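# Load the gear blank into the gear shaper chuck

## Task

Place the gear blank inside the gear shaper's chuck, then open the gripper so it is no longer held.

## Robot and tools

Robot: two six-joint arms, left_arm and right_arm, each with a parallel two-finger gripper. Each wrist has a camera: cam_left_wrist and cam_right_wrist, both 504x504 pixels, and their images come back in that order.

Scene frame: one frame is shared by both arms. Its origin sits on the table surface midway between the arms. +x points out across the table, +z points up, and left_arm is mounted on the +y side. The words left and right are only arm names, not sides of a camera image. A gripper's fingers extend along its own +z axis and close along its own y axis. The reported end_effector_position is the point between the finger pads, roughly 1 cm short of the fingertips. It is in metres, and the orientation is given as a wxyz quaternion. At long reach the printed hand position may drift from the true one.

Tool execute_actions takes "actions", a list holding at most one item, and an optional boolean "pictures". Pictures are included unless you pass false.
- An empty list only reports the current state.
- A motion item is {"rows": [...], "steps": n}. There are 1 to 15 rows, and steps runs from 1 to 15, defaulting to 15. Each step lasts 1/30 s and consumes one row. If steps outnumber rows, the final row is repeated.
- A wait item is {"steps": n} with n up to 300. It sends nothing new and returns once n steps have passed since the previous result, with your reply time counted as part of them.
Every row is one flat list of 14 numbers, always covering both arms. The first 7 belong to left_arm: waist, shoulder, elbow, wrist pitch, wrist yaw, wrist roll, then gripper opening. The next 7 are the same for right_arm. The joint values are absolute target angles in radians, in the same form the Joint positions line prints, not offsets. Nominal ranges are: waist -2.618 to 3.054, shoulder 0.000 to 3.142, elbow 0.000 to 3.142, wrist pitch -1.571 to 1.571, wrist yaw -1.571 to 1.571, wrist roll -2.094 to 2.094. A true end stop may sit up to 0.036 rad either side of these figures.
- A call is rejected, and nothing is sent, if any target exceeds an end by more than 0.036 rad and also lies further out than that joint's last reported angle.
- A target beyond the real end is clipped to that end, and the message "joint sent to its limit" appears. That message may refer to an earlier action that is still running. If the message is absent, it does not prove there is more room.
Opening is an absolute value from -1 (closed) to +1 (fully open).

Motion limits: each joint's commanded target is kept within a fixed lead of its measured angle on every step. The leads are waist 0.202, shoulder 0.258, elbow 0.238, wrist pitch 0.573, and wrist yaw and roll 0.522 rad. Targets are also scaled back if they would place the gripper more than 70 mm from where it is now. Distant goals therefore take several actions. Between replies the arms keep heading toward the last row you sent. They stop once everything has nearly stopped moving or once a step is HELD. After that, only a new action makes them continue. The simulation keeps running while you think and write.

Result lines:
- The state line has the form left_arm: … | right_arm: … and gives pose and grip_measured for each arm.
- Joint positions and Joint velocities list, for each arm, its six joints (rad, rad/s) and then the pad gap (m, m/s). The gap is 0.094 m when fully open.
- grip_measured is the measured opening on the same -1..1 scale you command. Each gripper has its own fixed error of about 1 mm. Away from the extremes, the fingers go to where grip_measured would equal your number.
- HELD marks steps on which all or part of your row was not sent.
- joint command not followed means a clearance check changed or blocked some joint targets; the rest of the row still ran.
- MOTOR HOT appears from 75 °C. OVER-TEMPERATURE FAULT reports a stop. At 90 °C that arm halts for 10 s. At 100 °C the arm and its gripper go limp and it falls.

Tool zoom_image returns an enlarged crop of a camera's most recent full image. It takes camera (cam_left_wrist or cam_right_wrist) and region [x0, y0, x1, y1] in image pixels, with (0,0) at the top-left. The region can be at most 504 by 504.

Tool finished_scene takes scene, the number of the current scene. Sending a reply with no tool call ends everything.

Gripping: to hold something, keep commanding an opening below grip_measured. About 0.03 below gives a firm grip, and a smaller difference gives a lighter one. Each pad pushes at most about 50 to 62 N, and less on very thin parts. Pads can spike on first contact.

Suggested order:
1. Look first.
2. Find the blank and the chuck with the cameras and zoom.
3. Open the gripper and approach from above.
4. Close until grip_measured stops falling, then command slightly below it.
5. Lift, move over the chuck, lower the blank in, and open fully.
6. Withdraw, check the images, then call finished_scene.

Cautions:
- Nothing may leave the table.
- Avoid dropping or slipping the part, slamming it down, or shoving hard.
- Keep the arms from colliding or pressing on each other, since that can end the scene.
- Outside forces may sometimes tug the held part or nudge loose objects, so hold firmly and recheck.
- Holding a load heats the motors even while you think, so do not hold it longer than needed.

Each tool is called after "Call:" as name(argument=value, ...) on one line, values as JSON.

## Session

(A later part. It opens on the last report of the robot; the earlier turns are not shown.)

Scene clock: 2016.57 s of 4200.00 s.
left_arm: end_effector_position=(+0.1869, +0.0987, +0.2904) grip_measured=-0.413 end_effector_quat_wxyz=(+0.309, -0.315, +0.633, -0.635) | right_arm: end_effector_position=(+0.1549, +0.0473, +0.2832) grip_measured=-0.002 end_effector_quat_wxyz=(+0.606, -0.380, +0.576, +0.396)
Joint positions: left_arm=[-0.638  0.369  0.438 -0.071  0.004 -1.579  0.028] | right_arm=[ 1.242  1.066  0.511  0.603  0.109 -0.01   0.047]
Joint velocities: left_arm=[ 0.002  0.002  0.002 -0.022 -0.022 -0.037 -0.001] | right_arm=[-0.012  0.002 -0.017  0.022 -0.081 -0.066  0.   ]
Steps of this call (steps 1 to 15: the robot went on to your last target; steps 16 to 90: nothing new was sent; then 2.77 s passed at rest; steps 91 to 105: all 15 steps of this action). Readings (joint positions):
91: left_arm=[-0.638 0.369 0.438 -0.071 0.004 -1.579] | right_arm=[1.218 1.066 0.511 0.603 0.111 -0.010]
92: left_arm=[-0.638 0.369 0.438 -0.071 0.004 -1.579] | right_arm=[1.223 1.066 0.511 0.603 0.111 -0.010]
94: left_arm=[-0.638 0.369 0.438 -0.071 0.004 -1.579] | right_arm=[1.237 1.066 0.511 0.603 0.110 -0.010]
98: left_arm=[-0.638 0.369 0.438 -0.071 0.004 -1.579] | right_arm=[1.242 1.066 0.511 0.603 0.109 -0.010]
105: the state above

Call:
execute_actions(actions=[{"rows":[[-0.65,0.325,0.43,-0.075,0.0,-1.58,-0.47,1.245,1.065,0.525,0.60,0.105,0,0],[-0.66,0.30,0.42,-0.095,0.0,-1.58,-0.47,1.245,1.065,0.525,0.60,0.105,0,0],[-0.675,0.28,0.415,-0.11,0.0,-1.58,-0.47,1.245,1.065,0.525,0.60,0.105,0,0],[-0.69,0.27,0.415,-0.117,0.0,-1.58,-0.47,1.245,1.065,0.525,0.60,0.105,0,0],[-0.707,0.27,0.415,-0.117,0.0,-1.58,-0.47,1.245,1.065,0.525,0.60,0.105,0,0]],"steps":15}], pictures=false)

Call:
execute_actions(actions=[{"steps":20}])

Scene clock: 2028.23 s of 4200.00 s.
left_arm: end_effector_position=(+0.1682, +0.0938, +0.2875) grip_measured=-0.413 end_effector_quat_wxyz=(+0.290, -0.295, +0.642, -0.645) | right_arm: end_effector_position=(+0.1549, +0.0473, +0.2832) grip_measured=-0.002 end_effector_quat_wxyz=(+0.606, -0.380, +0.576, +0.396)
Joint positions: left_arm=[-0.7    0.296  0.428 -0.13   0.002 -1.579  0.028] | right_arm=[ 1.242  1.066  0.511  0.603  0.109 -0.01   0.047]
Joint velocities: left_arm=[-0.002 -0.007 -0.007 -0.037  0.066  0.007 -0.   ] | right_arm=[ 0.017  0.017 -0.002  0.037 -0.007  0.066 -0.   ]
Steps of this call (steps 1 to 15: the robot went on to your last target; steps 16 to 90: nothing new was sent; then 8.17 s passed at rest; steps 91 to 105: all 15 steps of this action). Readings (joint positions):
91: left_arm=[-0.639 0.366 0.438 -0.073 0.004 -1.579] | right_arm=[1.242 1.066 0.511 0.603 0.109 -0.010]
92: left_arm=[-0.642 0.359 0.438 -0.081 0.003 -1.579] | right_arm=[1.242 1.066 0.511 0.603 0.109 -0.010]
94: left_arm=[-0.661 0.326 0.431 -0.098 0.002 -1.579] | right_arm=[1.242 1.066 0.511 0.603 0.109 -0.010]
98: left_arm=[-0.699 0.296 0.428 -0.116 0.002 -1.579] | right_arm=[1.242 1.066 0.511 0.603 0.109 -0.010]
105: the state above

Scene clock: 2028.90 s of 4200.00 s.
left_arm: end_effector_position=(+0.1682, +0.0938, +0.2869) grip_measured=-0.413 end_effector_quat_wxyz=(+0.290, -0.296, +0.643, -0.644) | right_arm: end_effector_position=(+0.1549, +0.0473, +0.2832) grip_measured=-0.002 end_effector_quat_wxyz=(+0.606, -0.380, +0.576, +0.396)
Joint positions: left_arm=[-0.7    0.296  0.428 -0.133  0.002 -1.579  0.028] | right_arm=[ 1.242  1.066  0.511  0.603  0.109 -0.01   0.047]
Joint velocities: left_arm=[-0.007 -0.007  0.012  0.022  0.007  0.022 -0.   ] | right_arm=[-0.002 -0.002 -0.007  0.022 -0.037 -0.022 -0.001]
Steps of this call (steps 1 to 15: the robot went on to your last target; steps 16 to 20: nothing new was sent). Readings (joint positions):
1: left_arm=[-0.700 0.296 0.428 -0.131 0.002 -1.579] | right_arm=[1.242 1.066 0.511 0.603 0.109 -0.010]
2: left_arm=[-0.700 0.296 0.428 -0.131 0.002 -1.579] | right_arm=[1.242 1.066 0.511 0.603 0.109 -0.010]
4: left_arm=[-0.700 0.296 0.428 -0.132 0.002 -1.579] | right_arm=[1.242 1.066 0.511 0.603 0.109 -0.010]
8: left_arm=[-0.700 0.296 0.428 -0.132 0.002 -1.579] | right_arm=[1.242 1.066 0.511 0.603 0.109 -0.010]
20: the state above
All arms were judged still, so your last target was given up. Only a new action makes them travel on or press farther. Fingers that are still opening or closing keep moving.

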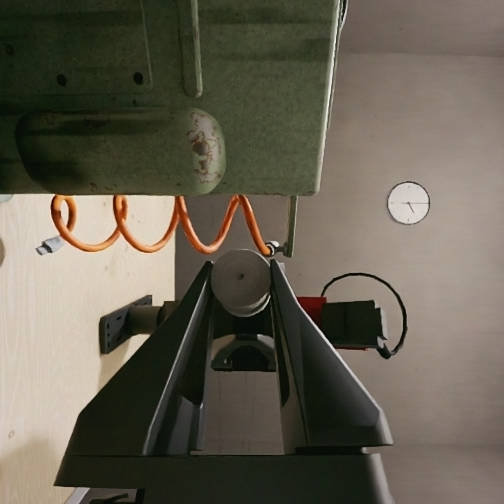

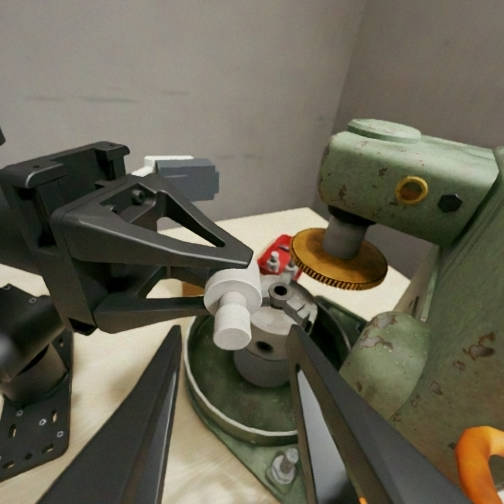

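Call:
execute_actions(actions=[{"rows":[[-0.707,0.28,0.42,-0.117,0.0,-1.58,-0.47,1.245,1.065,0.525,0.60,0.105,0,-0.4],[-0.707,0.28,0.42,-0.117,0.0,-1.58,-0.47,1.245,1.065,0.525,0.60,0.105,0,-0.4],[-0.707,0.28,0.42,-0.117,0.0,-1.58,-0.47,1.245,1.065,0.525,0.60,0.105,0,-0.4],[-0.72,0.28,0.42,-0.117,0.0,-1.58,-0.47,1.245,1.065,0.525,0.60,0.105,0,-0.4],[-0.73,0.28,0.42,-0.117,0.0,-1.58,-0.47,1.245,1.065,0.525,0.60,0.105,0,-0.4],[-0.74,0.28,0.42,-0.117,0.0,-1.58,-0.47,1.245,1.065,0.525,0.60,0.105,0,-0.4]],"steps":15}])

Call:
zoom_image(camera="cam_right_wrist", region=[160,250,320,410])

Scene clock: 2037.70 s of 4200.00 s.
left_arm: end_effector_position=(+0.1628, +0.0878, +0.2869) grip_measured=-0.413 end_effector_quat_wxyz=(+0.280, -0.286, +0.647, -0.649) | right_arm: end_effector_position=(+0.1549, +0.0473, +0.2832) grip_measured=-0.398 end_effector_quat_wxyz=(+0.606, -0.380, +0.576, +0.396)
Joint positions: left_arm=[-0.733  0.296  0.428 -0.133  0.001 -1.579  0.028] | right_arm=[ 1.242  1.066  0.511  0.603  0.109 -0.01   0.028]
Joint velocities: left_arm=[-0.017 -0.017 -0.017  0.037 -0.022 -0.022  0.001] | right_arm=[-0.007 -0.002 -0.017  0.007  0.022 -0.022 -0.   ]
Steps of this call (steps 1 to 90: nothing new was sent; then 5.30 s passed at rest; steps 91 to 105: all 15 steps of this action). Readings (joint positions):
91: left_arm=[-0.700 0.296 0.428 -0.133 0.002 -1.579] | right_arm=[1.242 1.066 0.511 0.603 0.109 -0.010]
92: left_arm=[-0.700 0.296 0.428 -0.133 0.002 -1.579] | right_arm=[1.242 1.066 0.511 0.603 0.109 -0.010]
94: left_arm=[-0.702 0.296 0.428 -0.133 0.001 -1.579] | right_arm=[1.242 1.066 0.511 0.603 0.109 -0.010]
98: left_arm=[-0.730 0.296 0.428 -0.133 0.001 -1.579] | right_arm=[1.242 1.066 0.511 0.603 0.109 -0.010]
105: the state above

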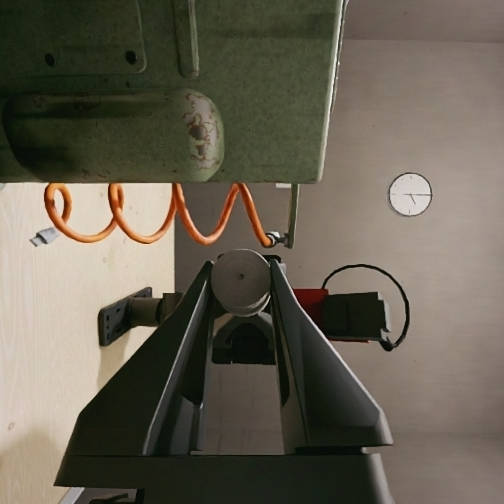

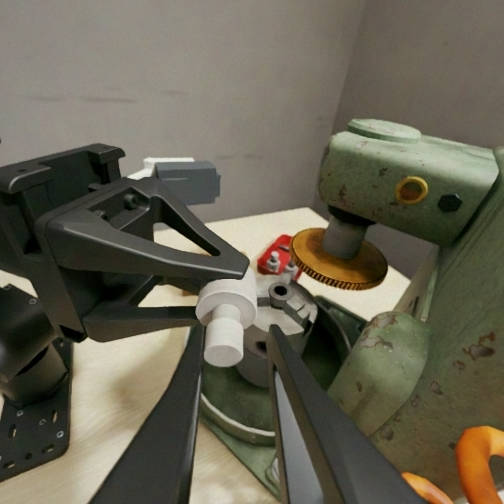

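Region (160, 250, 320, 410) of cam_right_wrist's 504x504 image, scaled by 3.150, with more detail than that image has.

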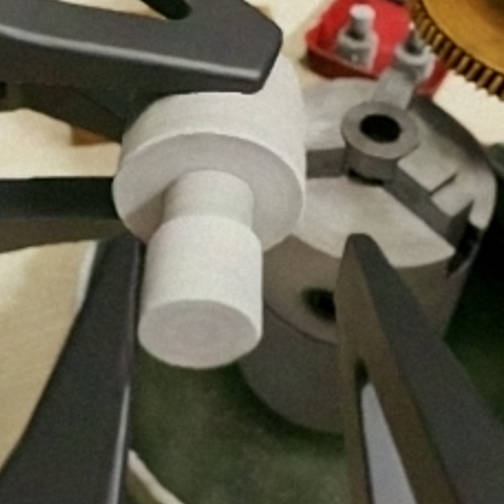

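Call:
execute_actions(actions=[{"rows":[[-0.735,0.28,0.42,-0.117,0.0,-1.58,-0.47,1.265,1.065,0.525,0.60,0.105,0,-0.4],[-0.735,0.28,0.42,-0.117,0.0,-1.58,-0.47,1.265,1.065,0.525,0.60,0.105,0,-0.4],[-0.735,0.28,0.42,-0.117,0.0,-1.58,-0.47,1.265,1.065,0.525,0.60,0.105,0,-0.4],[-0.735,0.28,0.42,-0.117,0.0,-1.58,-0.47,1.265,1.065,0.525,0.60,0.105,0,-0.4],[-0.735,0.28,0.42,-0.117,0.0,-1.58,-0.47,1.265,1.065,0.525,0.60,0.105,0,-0.4],[-0.735,0.28,0.42,-0.117,0.0,-1.58,-0.47,1.265,1.065,0.525,0.60,0.105,0,-0.5],[-0.735,0.28,0.42,-0.117,0.0,-1.58,-0.47,1.265,1.065,0.525,0.60,0.105,0,-0.58],[-0.735,0.28,0.42,-0.117,0.0,-1.58,-0.47,1.265,1.065,0.525,0.60,0.105,0,-0.62],[-0.735,0.28,0.42,-0.117,0.0,-1.58,-0.47,1.265,1.065,0.525,0.60,0.105,0,-0.65],[-0.735,0.28,0.42,-0.117,0.0,-1.58,-0.47,1.265,1.065,0.525,0.60,0.105,0,-0.68]],"steps":15}])

Scene clock: 2046.80 s of 4200.00 s.
left_arm: end_effector_position=(+0.1628, +0.0878, +0.2869) grip_measured=-0.413 end_effector_quat_wxyz=(+0.280, -0.286, +0.647, -0.649) | right_arm: end_effector_position=(+0.1498, +0.0491, +0.2832) grip_measured=-0.670 end_effector_quat_wxyz=(+0.603, -0.384, +0.574, +0.400)
Joint positions: left_arm=[-0.733  0.296  0.428 -0.133  0.001 -1.579  0.028] | right_arm=[ 1.257  1.066  0.511  0.603  0.11  -0.01   0.015]
Joint velocities: left_arm=[ 0.002  0.002  0.007 -0.022  0.081 -0.022 -0.   ] | right_arm=[-0.007  0.007 -0.022  0.037  0.051  0.007 -0.001]
Steps of this call (steps 1 to 15: the robot went on to your last target; steps 16 to 90: nothing new was sent; then 5.60 s passed at rest; steps 91 to 105: all 15 steps of this action). Readings (joint positions):
91: left_arm=[-0.733 0.296 0.428 -0.133 0.001 -1.579] | right_arm=[1.244 1.066 0.511 0.603 0.110 -0.010]
92: left_arm=[-0.733 0.296 0.428 -0.133 0.001 -1.579] | right_arm=[1.249 1.066 0.511 0.603 0.110 -0.010]
94: left_arm=[-0.733 0.296 0.428 -0.133 0.001 -1.579] | right_arm=[1.255 1.066 0.511 0.603 0.109 -0.010]
98: left_arm=[-0.733 0.296 0.428 -0.133 0.001 -1.579] | right_arm=[1.257 1.066 0.511 0.603 0.109 -0.010]
105: the state above

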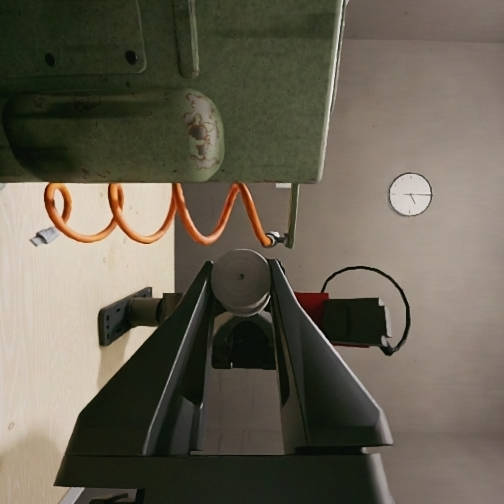

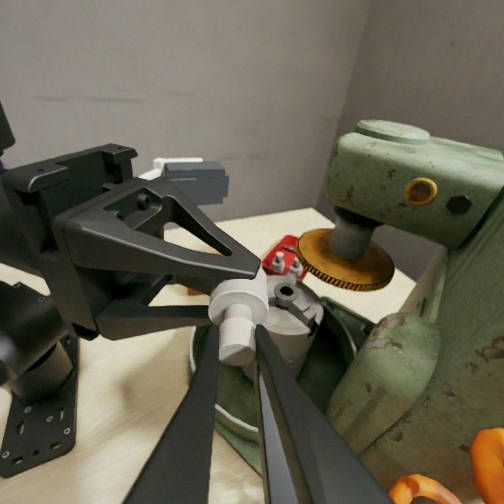

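Tighten, then pull left away via waist.

Call:
execute_actions(actions=[{"rows":[[-0.735,0.28,0.42,-0.117,0.0,-1.58,-0.47,1.26,1.065,0.525,0.60,0.105,0,-0.71],[-0.735,0.28,0.42,-0.117,0.0,-1.58,-0.47,1.26,1.065,0.525,0.60,0.105,0,-0.71],[-0.735,0.28,0.42,-0.117,0.0,-1.58,-0.47,1.26,1.065,0.525,0.60,0.105,0,-0.71],[-0.725,0.28,0.42,-0.117,-0.01,-1.58,-0.47,1.26,1.065,0.525,0.60,0.105,0,-0.71],[-0.715,0.28,0.42,-0.117,-0.01,-1.58,-0.47,1.26,1.065,0.525,0.60,0.105,0,-0.71],[-0.705,0.28,0.42,-0.117,-0.01,-1.58,-0.47,1.26,1.065,0.525,0.60,0.105,0,-0.71],[-0.695,0.28,0.42,-0.117,-0.01,-1.58,-0.47,1.26,1.065,0.525,0.60,0.105,0,-0.71],[-0.685,0.28,0.42,-0.117,-0.01,-1.58,-0.47,1.26,1.065,0.525,0.60,0.105,0,-0.71],[-0.675,0.28,0.42,-0.117,-0.01,-1.58,-0.47,1.26,1.065,0.525,0.60,0.105,0,-0.71]],"steps":15}])

Scene clock: 2063.07 s of 4200.00 s.
left_arm: end_effector_position=(+0.1631, +0.0883, +0.2869) grip_measured=-0.413 end_effector_quat_wxyz=(+0.276, -0.282, +0.649, -0.651) | right_arm: end_effector_position=(+0.1499, +0.0491, +0.2832) grip_measured=-0.691 end_effector_quat_wxyz=(+0.603, -0.384, +0.574, +0.400)
Joint positions: left_arm=[-0.695  0.296  0.428 -0.133  0.051 -1.579  0.028] | right_arm=[ 1.257  1.066  0.511  0.603  0.11  -0.01   0.014]
Joint velocities: left_arm=[ 0.012  0.007  0.002 -0.037  0.051 -0.037 -0.   ] | right_arm=[-0.002  0.007  0.007 -0.022 -0.022 -0.007 -0.001]
Steps of this call (steps 1 to 15: the robot went on to your last target; steps 16 to 90: nothing new was sent; then 12.77 s passed at rest; steps 91 to 105: all 15 steps of this action). Readings (joint positions):
91: left_arm=[-0.733 0.296 0.428 -0.133 0.001 -1.579] | right_arm=[1.257 1.066 0.511 0.603 0.110 -0.010]
92: left_arm=[-0.733 0.296 0.428 -0.133 0.001 -1.579] | right_arm=[1.257 1.066 0.511 0.603 0.110 -0.010]
94: left_arm=[-0.733 0.296 0.428 -0.133 0.001 -1.579] | right_arm=[1.257 1.066 0.511 0.603 0.110 -0.010]
98: left_arm=[-0.716 0.296 0.428 -0.133 0.021 -1.579] | right_arm=[1.257 1.066 0.511 0.603 0.110 -0.010]
105: the state above

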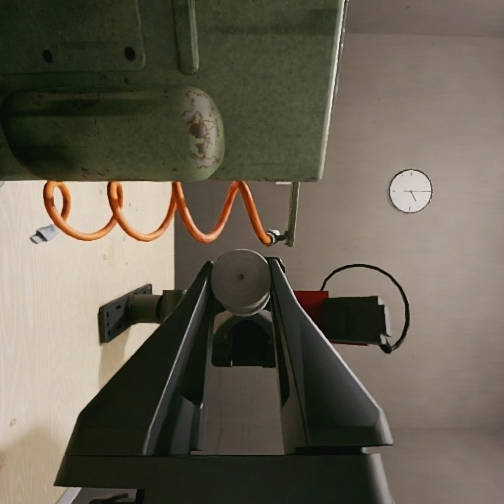

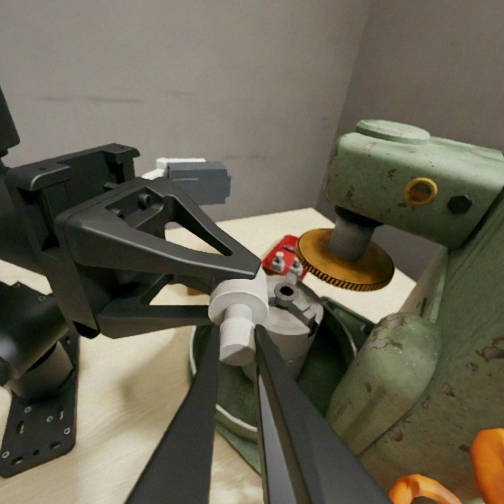

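Call:
execute_actions(actions=[{"rows":[[-0.67,0.28,0.42,-0.117,-0.04,-1.58,-0.47,1.26,1.065,0.525,0.60,0.105,0,-0.72],[-0.665,0.28,0.42,-0.117,-0.07,-1.58,-0.47,1.26,1.065,0.525,0.60,0.105,0,-0.72],[-0.66,0.28,0.42,-0.117,-0.10,-1.58,-0.47,1.26,1.065,0.525,0.60,0.105,0,-0.72],[-0.655,0.28,0.42,-0.117,-0.13,-1.58,-0.47,1.26,1.065,0.525,0.60,0.105,0,-0.72],[-0.65,0.28,0.42,-0.117,-0.15,-1.58,-0.47,1.26,1.065,0.525,0.60,0.105,0,-0.72]],"steps":15}])

Scene clock: 2069.47 s of 4200.00 s.
left_arm: end_effector_position=(+0.1645, +0.0898, +0.2852) grip_measured=-0.413 end_effector_quat_wxyz=(+0.278, -0.286, +0.650, -0.647) | right_arm: end_effector_position=(+0.1504, +0.0498, +0.2815) grip_measured=-0.691 end_effector_quat_wxyz=(+0.602, -0.384, +0.575, +0.399)
Joint positions: left_arm=[-0.689  0.296  0.428 -0.14   0.048 -1.579  0.028] | right_arm=[ 1.257  1.072  0.511  0.603  0.112 -0.009  0.014]
Joint velocities: left_arm=[ 0.002 -0.002 -0.017 -0.125 -0.022 -0.066  0.   ] | right_arm=[-0.012 -0.022  0.012  0.007  0.066  0.081 -0.002]
Steps of this call (steps 1 to 15: the robot went on to your last target; steps 16 to 90: nothing new was sent; then 2.90 s passed at rest; steps 91 to 105: all 15 steps of this action). Readings (joint positions):
91: left_arm=[-0.694 0.296 0.428 -0.133 0.051 -1.579] | right_arm=[1.257 1.066 0.511 0.603 0.110 -0.010]
92: left_arm=[-0.693 0.296 0.428 -0.133 0.051 -1.579] | right_arm=[1.257 1.066 0.511 0.603 0.110 -0.010]
94: left_arm=[-0.692 0.296 0.428 -0.133 0.050 -1.579] | right_arm=[1.257 1.066 0.511 0.603 0.110 -0.010]
98: left_arm=[-0.690 0.296 0.428 -0.137 0.049 -1.579] | right_arm=[1.257 1.070 0.511 0.603 0.111 -0.010]
105: the state above

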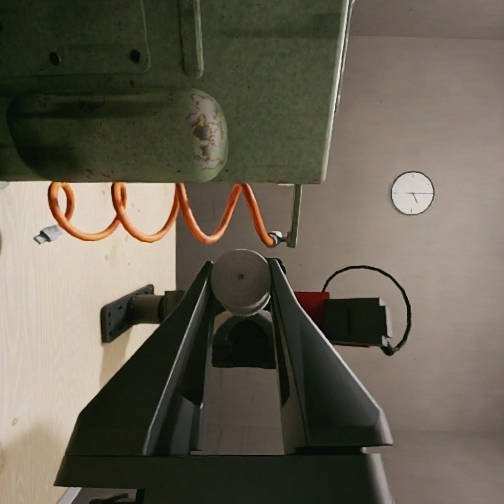

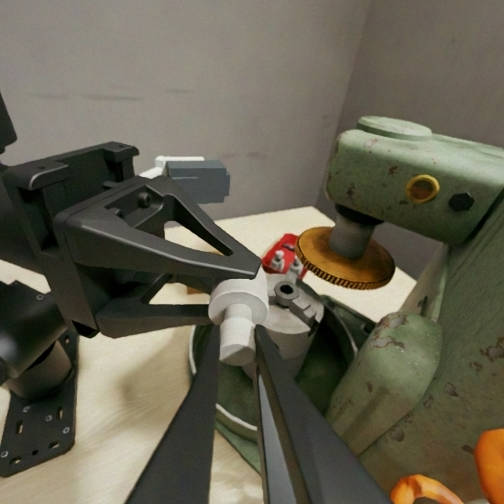

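Call:
execute_actions(actions=[{"rows":[[-0.69,0.28,0.42,-0.117,0.045,-1.58,-0.47,1.26,1.065,0.525,0.60,0.105,0,-0.72],[-0.69,0.28,0.42,-0.117,0.045,-1.58,-0.47,1.26,1.065,0.525,0.60,0.105,0,-0.72],[-0.69,0.28,0.42,-0.117,0.045,-1.58,-0.47,1.26,1.065,0.525,0.60,0.105,0,-0.72],[-0.69,0.28,0.42,-0.117,0.045,-1.58,-0.47,1.26,1.065,0.525,0.60,0.105,0,-0.45],[-0.69,0.28,0.42,-0.117,0.045,-1.58,-0.47,1.26,1.065,0.525,0.60,0.105,0,-0.45],[-0.69,0.28,0.42,-0.117,0.045,-1.58,-0.47,1.26,1.065,0.525,0.60,0.105,0,-0.45],[-0.69,0.28,0.42,-0.117,0.045,-1.58,-0.47,1.26,1.065,0.525,0.60,0.105,0,-0.45],[-0.67,0.28,0.42,-0.117,0.03,-1.58,-0.47,1.26,1.065,0.525,0.60,0.105,0,-0.45],[-0.65,0.28,0.42,-0.117,0.015,-1.58,-0.47,1.26,1.065,0.525,0.60,0.105,0,-0.45],[-0.62,0.28,0.42,-0.117,0.0,-1.58,-0.47,1.26,1.065,0.525,0.60,0.105,0,-0.45],[-0.59,0.28,0.42,-0.117,0.0,-1.58,-0.47,1.26,1.065,0.525,0.60,0.105,0,-0.45],[-0.56,0.28,0.42,-0.117,0.0,-1.58,-0.47,1.26,1.065,0.525,0.60,0.105,0,-0.45]],"steps":15}], pictures=false)

Call:
execute_actions(actions=[{"rows":[[-0.52,0.28,0.42,-0.117,0.0,-1.45,-0.47,1.26,1.03,0.48,0.64,0.105,0,-1],[-0.48,0.28,0.42,-0.117,0.0,-1.3,-0.47,1.26,1.0,0.44,0.67,0.105,0,-1],[-0.44,0.28,0.42,-0.117,0.0,-1.15,-0.47,1.25,0.97,0.40,0.70,0.105,0,-1],[-0.40,0.28,0.42,-0.117,0.0,-1.0,-0.47,1.24,0.94,0.36,0.73,0.105,0,-1],[-0.36,0.28,0.42,-0.117,0.0,-0.85,-0.47,1.23,0.91,0.32,0.76,0.105,0,-1],[-0.32,0.28,0.42,-0.117,0.0,-0.7,-0.47,1.22,0.89,0.28,0.79,0.105,0,-1],[-0.29,0.28,0.42,-0.117,0.0,-0.55,-0.47,1.21,0.875,0.24,0.82,0.105,0,-1],[-0.27,0.28,0.42,-0.117,0.0,-0.4,-0.47,1.2,0.87,0.23,0.83,0.105,0,-1],[-0.263,0.28,0.42,-0.117,0.0,-0.25,-0.47,1.2,0.87,0.23,0.83,0.105,0,-1],[-0.263,0.28,0.42,-0.117,0.0,-0.1,-0.47,1.2,0.87,0.23,0.83,0.105,0,-1],[-0.263,0.28,0.42,-0.117,0.0,0.008,-0.47,1.2,0.87,0.23,0.83,0.105,0,-1]],"steps":15}], pictures=false)

Call:
execute_actions(actions=[{"steps":30}])

Scene clock: 2113.20 s of 4200.00 s.
left_arm: end_effector_position=(+0.1869, +0.1184, +0.2851) grip_measured=-0.413 end_effector_quat_wxyz=(+0.327, -0.335, +0.626, -0.624) | right_arm: end_effector_position=(+0.1502, +0.0498, +0.2813) grip_measured=-0.452 end_effector_quat_wxyz=(+0.602, -0.385, +0.575, +0.399)
Joint positions: left_arm=[-0.568  0.296  0.428 -0.14   0.014 -1.579  0.028] | right_arm=[ 1.257  1.072  0.511  0.603  0.111 -0.008  0.026]
Joint velocities: left_arm=[ 0.125 -0.007 -0.012 -0.007 -0.168 -0.007 -0.001] | right_arm=[-0.002  0.007 -0.002 -0.037 -0.022 -0.051 -0.001]
Steps of this call (steps 1 to 15: the robot went on to your last target; steps 16 to 90: nothing new was sent; then 40.23 s passed at rest; steps 91 to 105: all 15 steps of this action). Readings (joint positions):
91: left_arm=[-0.690 0.296 0.428 -0.140 0.056 -1.579] | right_arm=[1.257 1.072 0.511 0.603 0.112 -0.009]
92: left_arm=[-0.690 0.296 0.428 -0.140 0.056 -1.579] | right_arm=[1.257 1.072 0.511 0.603 0.112 -0.009]
94: left_arm=[-0.690 0.296 0.428 -0.140 0.056 -1.579] | right_arm=[1.257 1.072 0.511 0.603 0.111 -0.008]
98: left_arm=[-0.688 0.296 0.428 -0.140 0.053 -1.579] | right_arm=[1.257 1.072 0.511 0.603 0.111 -0.008]
105: the state above

Scene clock: 2113.70 s of 4200.00 s.
left_arm: end_effector_position=(+0.2195, +0.1887, +0.2851) grip_measured=-0.413 end_effector_quat_wxyz=(+0.674, -0.007, +0.710, -0.204) | right_arm: end_effector_position=(+0.1505, -0.0039, +0.2542) grip_measured=-0.985 end_effector_quat_wxyz=(+0.635, -0.351, +0.558, +0.404)
Joint positions: left_arm=[-0.269  0.296  0.428 -0.14  -0.001 -0.304  0.028] | right_arm=[ 1.208  0.893  0.233  0.793  0.109 -0.008  0.001]
Joint velocities: left_arm=[-0.007 -0.007  0.012 -0.007  0.037  2.029 -0.001] | right_arm=[-0.002 -0.017 -0.007  0.198 -0.022 -0.037  0.   ]
Steps of this call (steps 1 to 15: all 15 steps of this action). Readings (joint positions):
1: left_arm=[-0.559 0.296 0.428 -0.140 0.014 -1.560] | right_arm=[1.257 1.070 0.508 0.607 0.111 -0.008]
2: left_arm=[-0.538 0.296 0.428 -0.140 0.016 -1.515] | right_arm=[1.257 1.060 0.496 0.617 0.111 -0.008]
4: left_arm=[-0.469 0.296 0.428 -0.140 0.015 -1.367] | right_arm=[1.255 1.014 0.440 0.652 0.110 -0.008]
8: left_arm=[-0.317 0.296 0.428 -0.140 0.007 -0.973] | right_arm=[1.225 0.906 0.285 0.743 0.109 -0.008]
15: the state above

Scene clock: 2114.70 s of 4200.00 s.
left_arm: end_effector_position=(+0.2195, +0.1887, +0.2851) grip_measured=-0.413 end_effector_quat_wxyz=(+0.697, +0.101, +0.703, -0.099) | right_arm: end_effector_position=(+0.1503, -0.0048, +0.2601) grip_measured=-0.985 end_effector_quat_wxyz=(+0.641, -0.345, +0.551, +0.409)
Joint positions: left_arm=[-0.269  0.296  0.428 -0.14  -0.001  0.002  0.028] | right_arm=[ 1.208  0.893  0.233  0.817  0.109 -0.008  0.001]
Joint velocities: left_arm=[ 0.007 -0.002 -0.012  0.022 -0.007 -0.037 -0.   ] | right_arm=[-0.017 -0.002  0.012 -0.022  0.037 -0.051  0.001]
Steps of this call (steps 1 to 30: the robot went on to your last target). Readings (joint positions):
1: left_arm=[-0.269 0.296 0.428 -0.140 -0.001 -0.242] | right_arm=[1.208 0.893 0.233 0.799 0.109 -0.008]
2: left_arm=[-0.269 0.296 0.428 -0.140 -0.001 -0.193] | right_arm=[1.208 0.893 0.233 0.803 0.109 -0.008]
4: left_arm=[-0.269 0.296 0.428 -0.140 -0.001 -0.123] | right_arm=[1.208 0.893 0.233 0.809 0.109 -0.008]
8: left_arm=[-0.269 0.296 0.428 -0.140 -0.001 -0.049] | right_arm=[1.208 0.893 0.233 0.814 0.109 -0.008]
30: the state above

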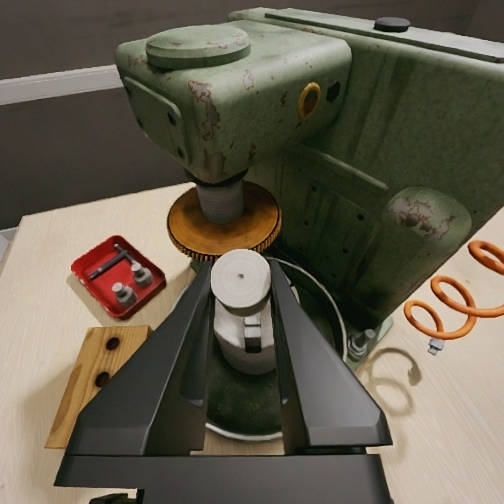

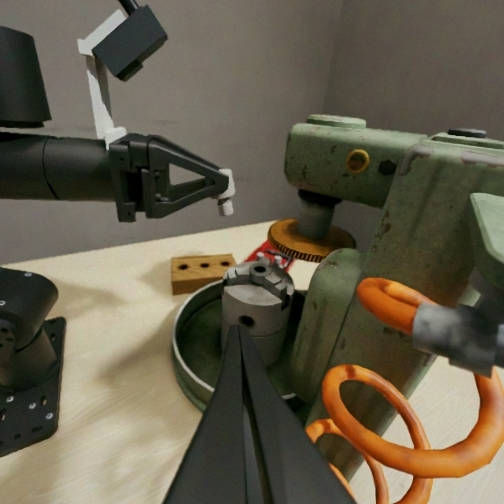

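Call:
execute_actions(actions=[{"rows":[[-0.275,0.34,0.41,-0.09,0.0,0.004,-0.47,1.2,0.87,0.23,0.83,0.105,0,-1],[-0.28,0.38,0.40,-0.07,0.0,0.004,-0.47,1.2,0.87,0.23,0.83,0.105,0,-1],[-0.28,0.42,0.38,-0.05,0.0,0.004,-0.47,1.2,0.87,0.23,0.83,0.105,0,-1],[-0.28,0.46,0.36,-0.025,0.0,0.004,-0.47,1.2,0.87,0.23,0.83,0.105,0,-1],[-0.28,0.50,0.34,0.0,0.0,0.004,-0.47,1.2,0.87,0.23,0.83,0.105,0,-1],[-0.28,0.53,0.325,0.015,0.0,0.004,-0.47,1.2,0.87,0.23,0.83,0.105,0,-1]],"steps":15}], pictures=false)

Call:
execute_actions(actions=[{"steps":15}])

Call:
zoom_image(camera="cam_right_wrist", region=[205,205,295,295])

Scene clock: 2130.27 s of 4200.00 s.
left_arm: end_effector_position=(+0.2531, +0.1772, +0.2064) grip_measured=-0.413 end_effector_quat_wxyz=(+0.617, +0.113, +0.773, -0.090) | right_arm: end_effector_position=(+0.1503, -0.0048, +0.2601) grip_measured=-0.985 end_effector_quat_wxyz=(+0.641, -0.345, +0.551, +0.409)
Joint positions: left_arm=[-0.274  0.53   0.327 -0.021  0.002  0.002  0.028] | right_arm=[ 1.208  0.893  0.233  0.817  0.109 -0.008  0.001]
Joint velocities: left_arm=[ 0.007  0.002 -0.012 -0.051 -0.037 -0.066 -0.   ] | right_arm=[-0.022  0.012 -0.017 -0.037 -0.095 -0.007 -0.001]
Steps of this call (steps 1 to 15: the robot went on to your last target; steps 16 to 90: nothing new was sent; then 12.07 s passed at rest; steps 91 to 105: all 15 steps of this action). Readings (joint positions):
91: left_arm=[-0.269 0.301 0.428 -0.137 -0.001 0.002] | right_arm=[1.208 0.893 0.233 0.817 0.109 -0.008]
92: left_arm=[-0.269 0.316 0.428 -0.127 -0.001 0.002] | right_arm=[1.208 0.893 0.233 0.817 0.109 -0.008]
94: left_arm=[-0.272 0.377 0.418 -0.086 -0.001 0.002] | right_arm=[1.208 0.893 0.233 0.817 0.109 -0.008]
98: left_arm=[-0.272 0.514 0.351 -0.034 -0.001 0.002] | right_arm=[1.208 0.893 0.233 0.817 0.109 -0.008]
105: the state above

Scene clock: 2130.77 s of 4200.00 s.
left_arm: end_effector_position=(+0.2531, +0.1772, +0.2066) grip_measured=-0.413 end_effector_quat_wxyz=(+0.618, +0.113, +0.773, -0.090) | right_arm: end_effector_position=(+0.1503, -0.0048, +0.2601) grip_measured=-0.985 end_effector_quat_wxyz=(+0.641, -0.345, +0.551, +0.409)
Joint positions: left_arm=[-0.274  0.53   0.327 -0.02   0.002  0.002  0.028] | right_arm=[ 1.208  0.893  0.233  0.817  0.109 -0.008  0.001]
Joint velocities: left_arm=[-0.012 -0.007 -0.022 -0.051  0.081 -0.051 -0.   ] | right_arm=[-0.002  0.007 -0.002  0.007 -0.066 -0.007 -0.   ]
Steps of this call (steps 1 to 15: the robot went on to your last target). Readings (joint positions):
1: left_arm=[-0.274 0.530 0.327 -0.021 0.002 0.002] | right_arm=[1.208 0.893 0.233 0.817 0.109 -0.008]
2: left_arm=[-0.274 0.530 0.327 -0.021 0.002 0.002] | right_arm=[1.208 0.893 0.233 0.817 0.109 -0.008]
4: left_arm=[-0.274 0.530 0.327 -0.021 0.002 0.002] | right_arm=[1.208 0.893 0.233 0.817 0.109 -0.008]
8: left_arm=[-0.274 0.530 0.327 -0.020 0.002 0.002] | right_arm=[1.208 0.893 0.233 0.817 0.109 -0.008]
15: the state above
All arms were judged still, so your last target was given up. Only a new action makes them travel on or press farther. Fingers that are still opening or closing keep moving.

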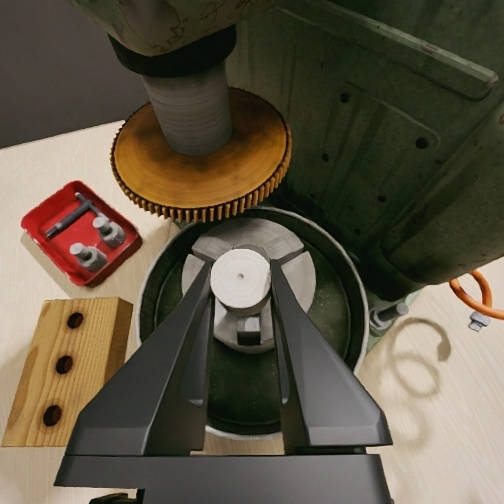

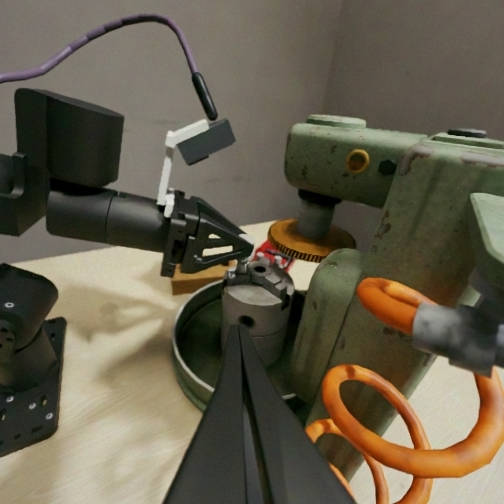

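Region (205, 205, 295, 295) of cam_right_wrist's 504x504 image, scaled by 5.600, with more detail than that image has.

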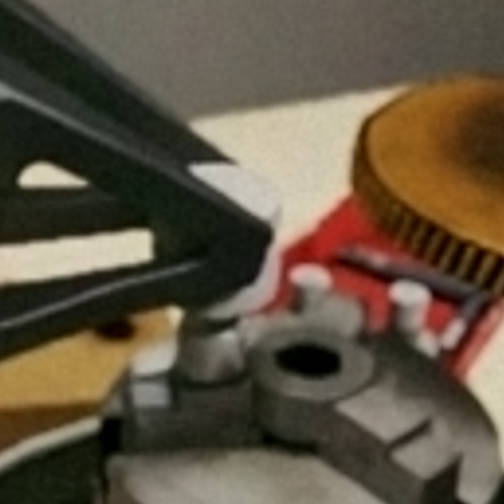

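Call:
execute_actions(actions=[{"rows":[[-0.278,0.525,0.31,0.03,0.0,0.004,-0.47,1.2,0.87,0.23,0.83,0.105,0,-1],[-0.278,0.525,0.30,0.045,0.0,0.004,-0.47,1.2,0.87,0.23,0.83,0.105,0,-1],[-0.278,0.525,0.29,0.06,0.0,0.004,-0.47,1.2,0.87,0.23,0.83,0.105,0,-1],[-0.278,0.525,0.28,0.075,0.0,0.004,-0.47,1.2,0.87,0.23,0.83,0.105,0,-1],[-0.278,0.525,0.27,0.085,0.0,0.004,-0.47,1.2,0.87,0.23,0.83,0.105,0,-1],[-0.278,0.525,0.26,0.09,0.0,0.004,-0.47,1.2,0.87,0.23,0.83,0.105,0,-1]],"steps":15}])

Call:
zoom_image(camera="cam_right_wrist", region=[205,205,295,295])

Scene clock: 2139.40 s of 4200.00 s.
left_arm: end_effector_position=(+0.2556, +0.1764, +0.2064) grip_measured=-0.413 end_effector_quat_wxyz=(+0.636, +0.111, +0.758, -0.092) | right_arm: end_effector_position=(+0.1503, -0.0048, +0.2601) grip_measured=-0.985 end_effector_quat_wxyz=(+0.641, -0.345, +0.551, +0.409)
Joint positions: left_arm=[-0.274  0.53   0.279  0.077  0.002  0.002  0.028] | right_arm=[ 1.208  0.893  0.233  0.817  0.109 -0.008  0.001]
Joint velocities: left_arm=[ 0.007 -0.017 -0.012 -0.007  0.051  0.007 -0.   ] | right_arm=[-0.007  0.007 -0.002 -0.007 -0.007  0.037 -0.   ]
Steps of this call (steps 1 to 90: nothing new was sent; then 5.13 s passed at rest; steps 91 to 105: all 15 steps of this action). Readings (joint positions):
91: left_arm=[-0.274 0.530 0.327 -0.019 0.002 0.002] | right_arm=[1.208 0.893 0.233 0.817 0.109 -0.008]
92: left_arm=[-0.274 0.530 0.325 -0.013 0.002 0.002] | right_arm=[1.208 0.893 0.233 0.817 0.109 -0.008]
94: left_arm=[-0.274 0.530 0.312 0.009 0.002 0.002] | right_arm=[1.208 0.893 0.233 0.817 0.109 -0.008]
98: left_arm=[-0.274 0.530 0.287 0.061 0.002 0.002] | right_arm=[1.208 0.893 0.233 0.817 0.109 -0.008]
105: the state above

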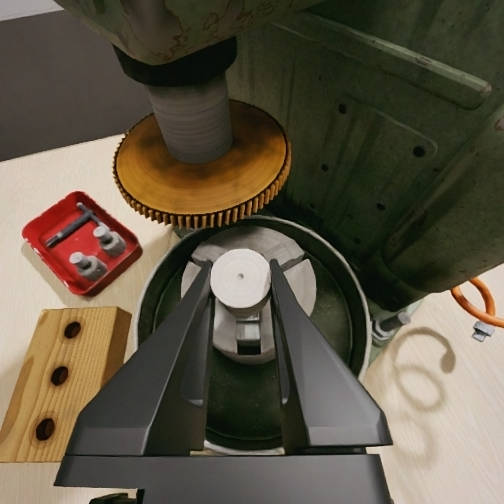

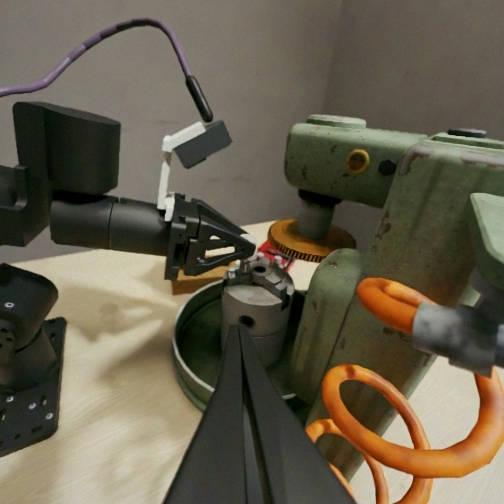

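Region (205, 205, 295, 295) of cam_right_wrist's 504x504 image, scaled by 5.600, with more detail than that image has.

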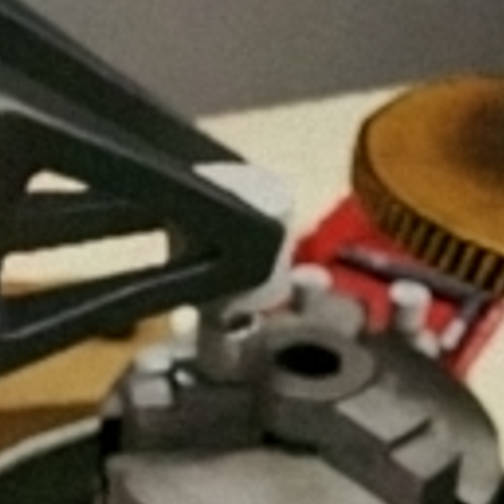

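Call:
execute_actions(actions=[{"rows":[[-0.276,0.525,0.28,0.075,0.0,0.004,-0.44,1.2,0.87,0.23,0.83,0.105,0,-1],[-0.276,0.525,0.28,0.075,0.0,0.004,-0.41,1.2,0.87,0.23,0.83,0.105,0,-1],[-0.276,0.525,0.28,0.075,0.0,0.004,-0.39,1.2,0.87,0.23,0.83,0.105,0,-1],[-0.276,0.525,0.28,0.075,0.0,0.004,-0.36,1.2,0.87,0.23,0.83,0.105,0,-1]],"steps":15}], pictures=false)

Call:
execute_actions(actions=[{"steps":20}])

Call:
zoom_image(camera="cam_right_wrist", region=[205,205,295,295])

Call:
zoom_image(camera="cam_left_wrist", region=[180,230,310,360])

Scene clock: 2146.73 s of 4200.00 s.
left_arm: end_effector_position=(+0.2556, +0.1764, +0.2066) grip_measured=-0.362 end_effector_quat_wxyz=(+0.637, +0.111, +0.757, -0.092) | right_arm: end_effector_position=(+0.1503, -0.0048, +0.2601) grip_measured=-0.985 end_effector_quat_wxyz=(+0.641, -0.345, +0.551, +0.409)
Joint positions: left_arm=[-0.274  0.53   0.279  0.078  0.002  0.002  0.03 ] | right_arm=[ 1.208  0.893  0.233  0.817  0.109 -0.008  0.001]
Joint velocities: left_arm=[-0.007  0.002 -0.002 -0.007  0.037  0.007  0.   ] | right_arm=[-0.002 -0.002 -0.007 -0.037 -0.037  0.022  0.   ]
Steps of this call (steps 1 to 15: the robot went on to your last target; steps 16 to 90: nothing new was sent; then 3.83 s passed at rest; steps 91 to 105: all 15 steps of this action). Readings (joint positions):
91: left_arm=[-0.274 0.530 0.279 0.077 0.002 0.002] | right_arm=[1.208 0.893 0.233 0.817 0.109 -0.008]
92: left_arm=[-0.274 0.530 0.279 0.077 0.002 0.002] | right_arm=[1.208 0.893 0.233 0.817 0.109 -0.008]
94: left_arm=[-0.274 0.530 0.279 0.077 0.002 0.002] | right_arm=[1.208 0.893 0.233 0.817 0.109 -0.008]
98: left_arm=[-0.274 0.530 0.279 0.078 0.002 0.002] | right_arm=[1.208 0.893 0.233 0.817 0.109 -0.008]
105: the state above

Scene clock: 2147.40 s of 4200.00 s.
left_arm: end_effector_position=(+0.2556, +0.1764, +0.2066) grip_measured=-0.362 end_effector_quat_wxyz=(+0.637, +0.111, +0.757, -0.092) | right_arm: end_effector_position=(+0.1503, -0.0048, +0.2601) grip_measured=-0.985 end_effector_quat_wxyz=(+0.641, -0.345, +0.551, +0.409)
Joint positions: left_arm=[-0.274  0.53   0.279  0.078  0.002  0.002  0.03 ] | right_arm=[ 1.208  0.893  0.233  0.817  0.109 -0.008  0.001]
Joint velocities: left_arm=[-0.002 -0.007  0.007 -0.051 -0.022 -0.066  0.   ] | right_arm=[ 0.012 -0.007 -0.007 -0.066 -0.022  0.139 -0.   ]
Steps of this call (steps 1 to 15: the robot went on to your last target; steps 16 to 20: nothing new was sent). Readings (joint positions):
1: left_arm=[-0.274 0.530 0.279 0.078 0.002 0.002] | right_arm=[1.208 0.893 0.233 0.817 0.109 -0.008]
2: left_arm=[-0.274 0.530 0.279 0.078 0.002 0.002] | right_arm=[1.208 0.893 0.233 0.817 0.109 -0.008]
4: left_arm=[-0.274 0.530 0.279 0.078 0.002 0.002] | right_arm=[1.208 0.893 0.233 0.817 0.109 -0.008]
8: left_arm=[-0.274 0.530 0.279 0.078 0.002 0.002] | right_arm=[1.208 0.893 0.233 0.817 0.109 -0.008]
20: the state above
All arms were judged still, so your last target was given up. Only a new action makes them travel on or press farther. Fingers that are still opening or closing keep moving.

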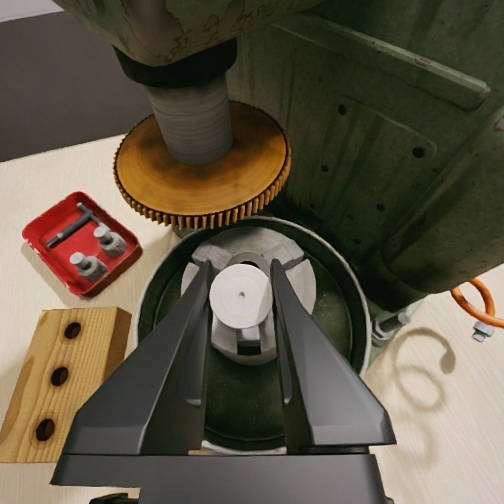

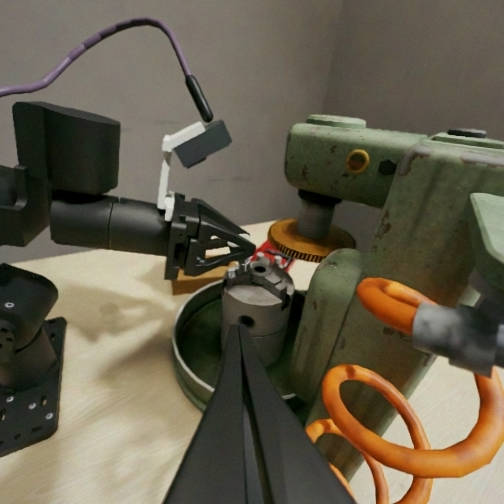

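Region (205, 205, 295, 295) of cam_right_wrist's 504x504 image, scaled by 5.600, with more detail than that image has.

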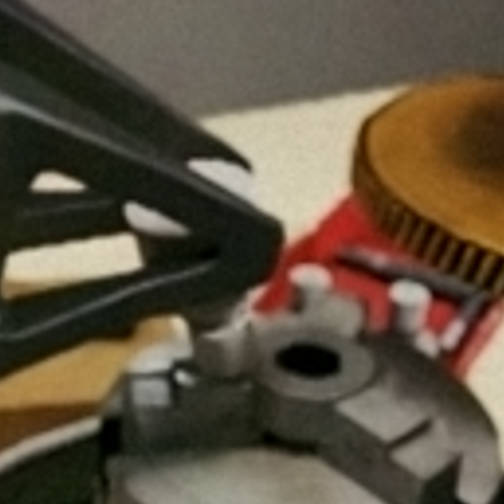

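Region (180, 230, 310, 360) of cam_left_wrist's 504x504 image, scaled by 3.877, with more detail than that image has.

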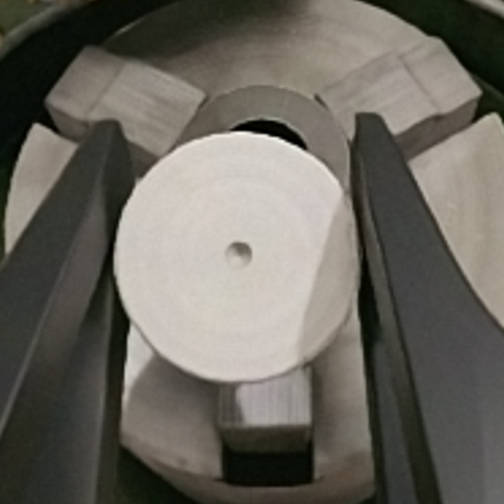

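Call:
execute_actions(actions=[{"rows":[[-0.276,0.525,0.28,0.075,0.0,0.004,-0.47,1.2,0.87,0.23,0.83,0.105,0,-1],[-0.276,0.525,0.28,0.075,0.0,0.004,-0.47,1.2,0.87,0.23,0.83,0.105,0,-1],[-0.276,0.525,0.28,0.075,0.0,0.004,-0.47,1.2,0.87,0.23,0.83,0.105,0,-1],[-0.276,0.525,0.28,0.075,0.0,0.004,-0.47,1.2,0.87,0.23,0.83,0.105,0,-1],[-0.276,0.525,0.28,0.075,0.0,0.004,-0.47,1.2,0.87,0.23,0.83,0.105,0,-1],[-0.276,0.50,0.28,0.07,0.0,0.004,-0.47,1.2,0.87,0.23,0.83,0.105,0,-1],[-0.276,0.49,0.28,0.06,0.0,0.004,-0.47,1.2,0.87,0.23,0.83,0.105,0,-1],[-0.276,0.48,0.28,0.05,0.0,0.004,-0.47,1.2,0.87,0.23,0.83,0.105,0,-1],[-0.276,0.475,0.28,0.04,0.0,0.004,-0.47,1.2,0.87,0.23,0.83,0.105,0,-1]],"steps":15}], pictures=false)

Call:
execute_actions(actions=[{"steps":15}], pictures=false)

Call:
execute_actions(actions=[{"rows":[[-0.276,0.49,0.28,0.04,0.0,0.004,-0.43,1.2,0.87,0.23,0.83,0.105,0,-1],[-0.276,0.49,0.28,0.04,0.0,0.004,-0.40,1.2,0.87,0.23,0.83,0.105,0,-1],[-0.276,0.49,0.28,0.04,0.0,0.004,-0.36,1.2,0.87,0.23,0.83,0.105,0,-1]],"steps":15}], pictures=false)

Call:
execute_actions(actions=[{"steps":20}])

Call:
zoom_image(camera="cam_right_wrist", region=[205,205,295,295])

Scene clock: 2169.27 s of 4200.00 s.
left_arm: end_effector_position=(+0.2522, +0.1774, +0.2068) grip_measured=-0.413 end_effector_quat_wxyz=(+0.636, +0.111, +0.758, -0.092) | right_arm: end_effector_position=(+0.1503, -0.0048, +0.2601) grip_measured=-0.985 end_effector_quat_wxyz=(+0.641, -0.345, +0.551, +0.409)
Joint positions: left_arm=[-0.274  0.503  0.279  0.05   0.002  0.002  0.028] | right_arm=[ 1.208  0.893  0.233  0.817  0.109 -0.008  0.001]
Joint velocities: left_arm=[-0.002 -0.007  0.012  0.007  0.022 -0.007  0.001] | right_arm=[ 0.002 -0.007  0.007  0.037 -0.081 -0.066  0.   ]
Steps of this call (steps 1 to 90: nothing new was sent; then 18.37 s passed at rest; steps 91 to 105: all 15 steps of this action). Readings (joint positions):
91: left_arm=[-0.274 0.530 0.279 0.078 0.002 0.002] | right_arm=[1.208 0.893 0.233 0.817 0.109 -0.008]
92: left_arm=[-0.274 0.530 0.279 0.078 0.002 0.002] | right_arm=[1.208 0.893 0.233 0.817 0.109 -0.008]
94: left_arm=[-0.274 0.530 0.279 0.078 0.002 0.002] | right_arm=[1.208 0.893 0.233 0.817 0.109 -0.008]
98: left_arm=[-0.274 0.522 0.279 0.072 0.002 0.002] | right_arm=[1.208 0.893 0.233 0.817 0.109 -0.008]
105: the state above

Scene clock: 2169.77 s of 4200.00 s.
left_arm: end_effector_position=(+0.2522, +0.1774, +0.2068) grip_measured=-0.413 end_effector_quat_wxyz=(+0.636, +0.111, +0.758, -0.092) | right_arm: end_effector_position=(+0.1503, -0.0048, +0.2601) grip_measured=-0.985 end_effector_quat_wxyz=(+0.641, -0.345, +0.551, +0.409)
Joint positions: left_arm=[-0.274  0.503  0.279  0.05   0.002  0.002  0.028] | right_arm=[ 1.208  0.893  0.233  0.817  0.109 -0.008  0.001]
Joint velocities: left_arm=[ 0.022 -0.007 -0.002  0.081 -0.051 -0.022 -0.001] | right_arm=[-0.017  0.002 -0.017 -0.051 -0.037 -0.081  0.001]
Steps of this call (steps 1 to 15: the robot went on to your last target). Readings (joint positions):
1: left_arm=[-0.274 0.503 0.279 0.050 0.002 0.002] | right_arm=[1.208 0.893 0.233 0.817 0.109 -0.008]
2: left_arm=[-0.274 0.503 0.279 0.050 0.002 0.002] | right_arm=[1.208 0.893 0.233 0.817 0.109 -0.008]
4: left_arm=[-0.274 0.503 0.279 0.050 0.002 0.002] | right_arm=[1.208 0.893 0.233 0.817 0.109 -0.008]
8: left_arm=[-0.274 0.503 0.279 0.050 0.002 0.002] | right_arm=[1.208 0.893 0.233 0.817 0.109 -0.008]
15: the state above
All arms were judged still, so your last target was given up. Only a new action makes them travel on or press farther. Fingers that are still opening or closing keep moving.

Scene clock: 2170.27 s of 4200.00 s.
left_arm: end_effector_position=(+0.2521, +0.1774, +0.2067) grip_measured=-0.362 end_effector_quat_wxyz=(+0.636, +0.111, +0.758, -0.092) | right_arm: end_effector_position=(+0.1503, -0.0048, +0.2601) grip_measured=-0.985 end_effector_quat_wxyz=(+0.641, -0.345, +0.551, +0.409)
Joint positions: left_arm=[-0.274  0.503  0.279  0.049  0.002  0.002  0.03 ] | right_arm=[ 1.208  0.893  0.233  0.817  0.109 -0.008  0.001]
Joint velocities: left_arm=[-0.002  0.007 -0.017 -0.022 -0.051  0.095 -0.001] | right_arm=[-0.002 -0.007  0.007 -0.037 -0.037  0.007  0.   ]
Steps of this call (steps 1 to 15: all 15 steps of this action). Readings (joint positions):
1: left_arm=[-0.274 0.503 0.279 0.049 0.002 0.002] | right_arm=[1.208 0.893 0.233 0.817 0.109 -0.008]
2: left_arm=[-0.274 0.503 0.279 0.049 0.002 0.002] | right_arm=[1.208 0.893 0.233 0.817 0.109 -0.008]
4: left_arm=[-0.274 0.503 0.279 0.049 0.002 0.002] | right_arm=[1.208 0.893 0.233 0.817 0.109 -0.008]
8: left_arm=[-0.274 0.503 0.279 0.049 0.002 0.002] | right_arm=[1.208 0.893 0.233 0.817 0.109 -0.008]
15: the state above

Scene clock: 2170.93 s of 4200.00 s.
left_arm: end_effector_position=(+0.2521, +0.1774, +0.2067) grip_measured=-0.362 end_effector_quat_wxyz=(+0.636, +0.111, +0.758, -0.092) | right_arm: end_effector_position=(+0.1503, -0.0048, +0.2601) grip_measured=-0.985 end_effector_quat_wxyz=(+0.641, -0.345, +0.551, +0.409)
Joint positions: left_arm=[-0.274  0.503  0.279  0.049  0.002  0.002  0.03 ] | right_arm=[ 1.208  0.893  0.233  0.817  0.109 -0.008  0.001]
Joint velocities: left_arm=[-0.007 -0.002 -0.002 -0.051 -0.081 -0.022 -0.   ] | right_arm=[-0.002 -0.002  0.007  0.007 -0.051 -0.037 -0.001]
Steps of this call (steps 1 to 15: the robot went on to your last target; steps 16 to 20: nothing new was sent). Readings (joint positions):
1: left_arm=[-0.274 0.503 0.279 0.049 0.002 0.002] | right_arm=[1.208 0.893 0.233 0.817 0.109 -0.008]
2: left_arm=[-0.274 0.503 0.279 0.049 0.002 0.002] | right_arm=[1.208 0.893 0.233 0.817 0.109 -0.008]
4: left_arm=[-0.274 0.503 0.279 0.049 0.002 0.002] | right_arm=[1.208 0.893 0.233 0.817 0.109 -0.008]
8: left_arm=[-0.274 0.503 0.279 0.049 0.002 0.002] | right_arm=[1.208 0.893 0.233 0.817 0.109 -0.008]
20: the state above
All arms were judged still, so your last target was given up. Only a new action makes them travel on or press farther. Fingers that are still opening or closing keep moving.

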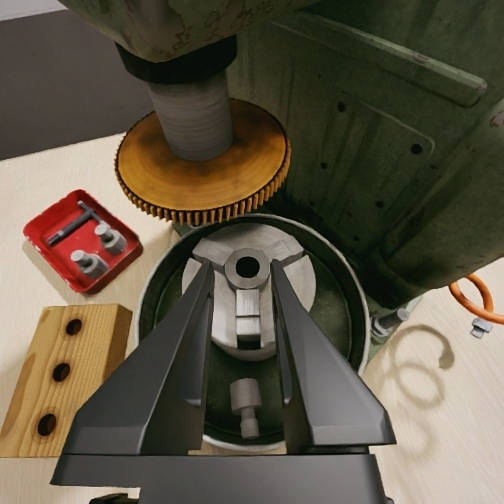

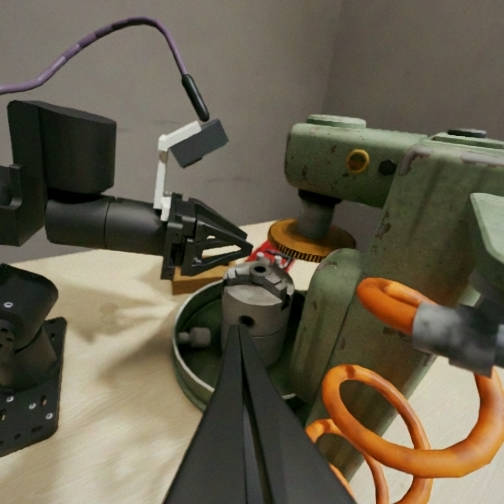

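Region (205, 205, 295, 295) of cam_right_wrist's 504x504 image, scaled by 5.600, with more detail than that image has.

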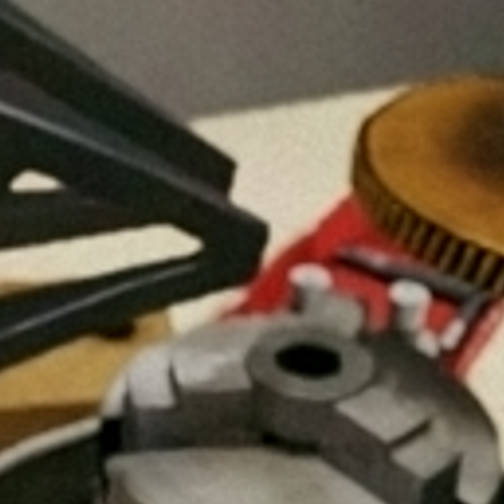

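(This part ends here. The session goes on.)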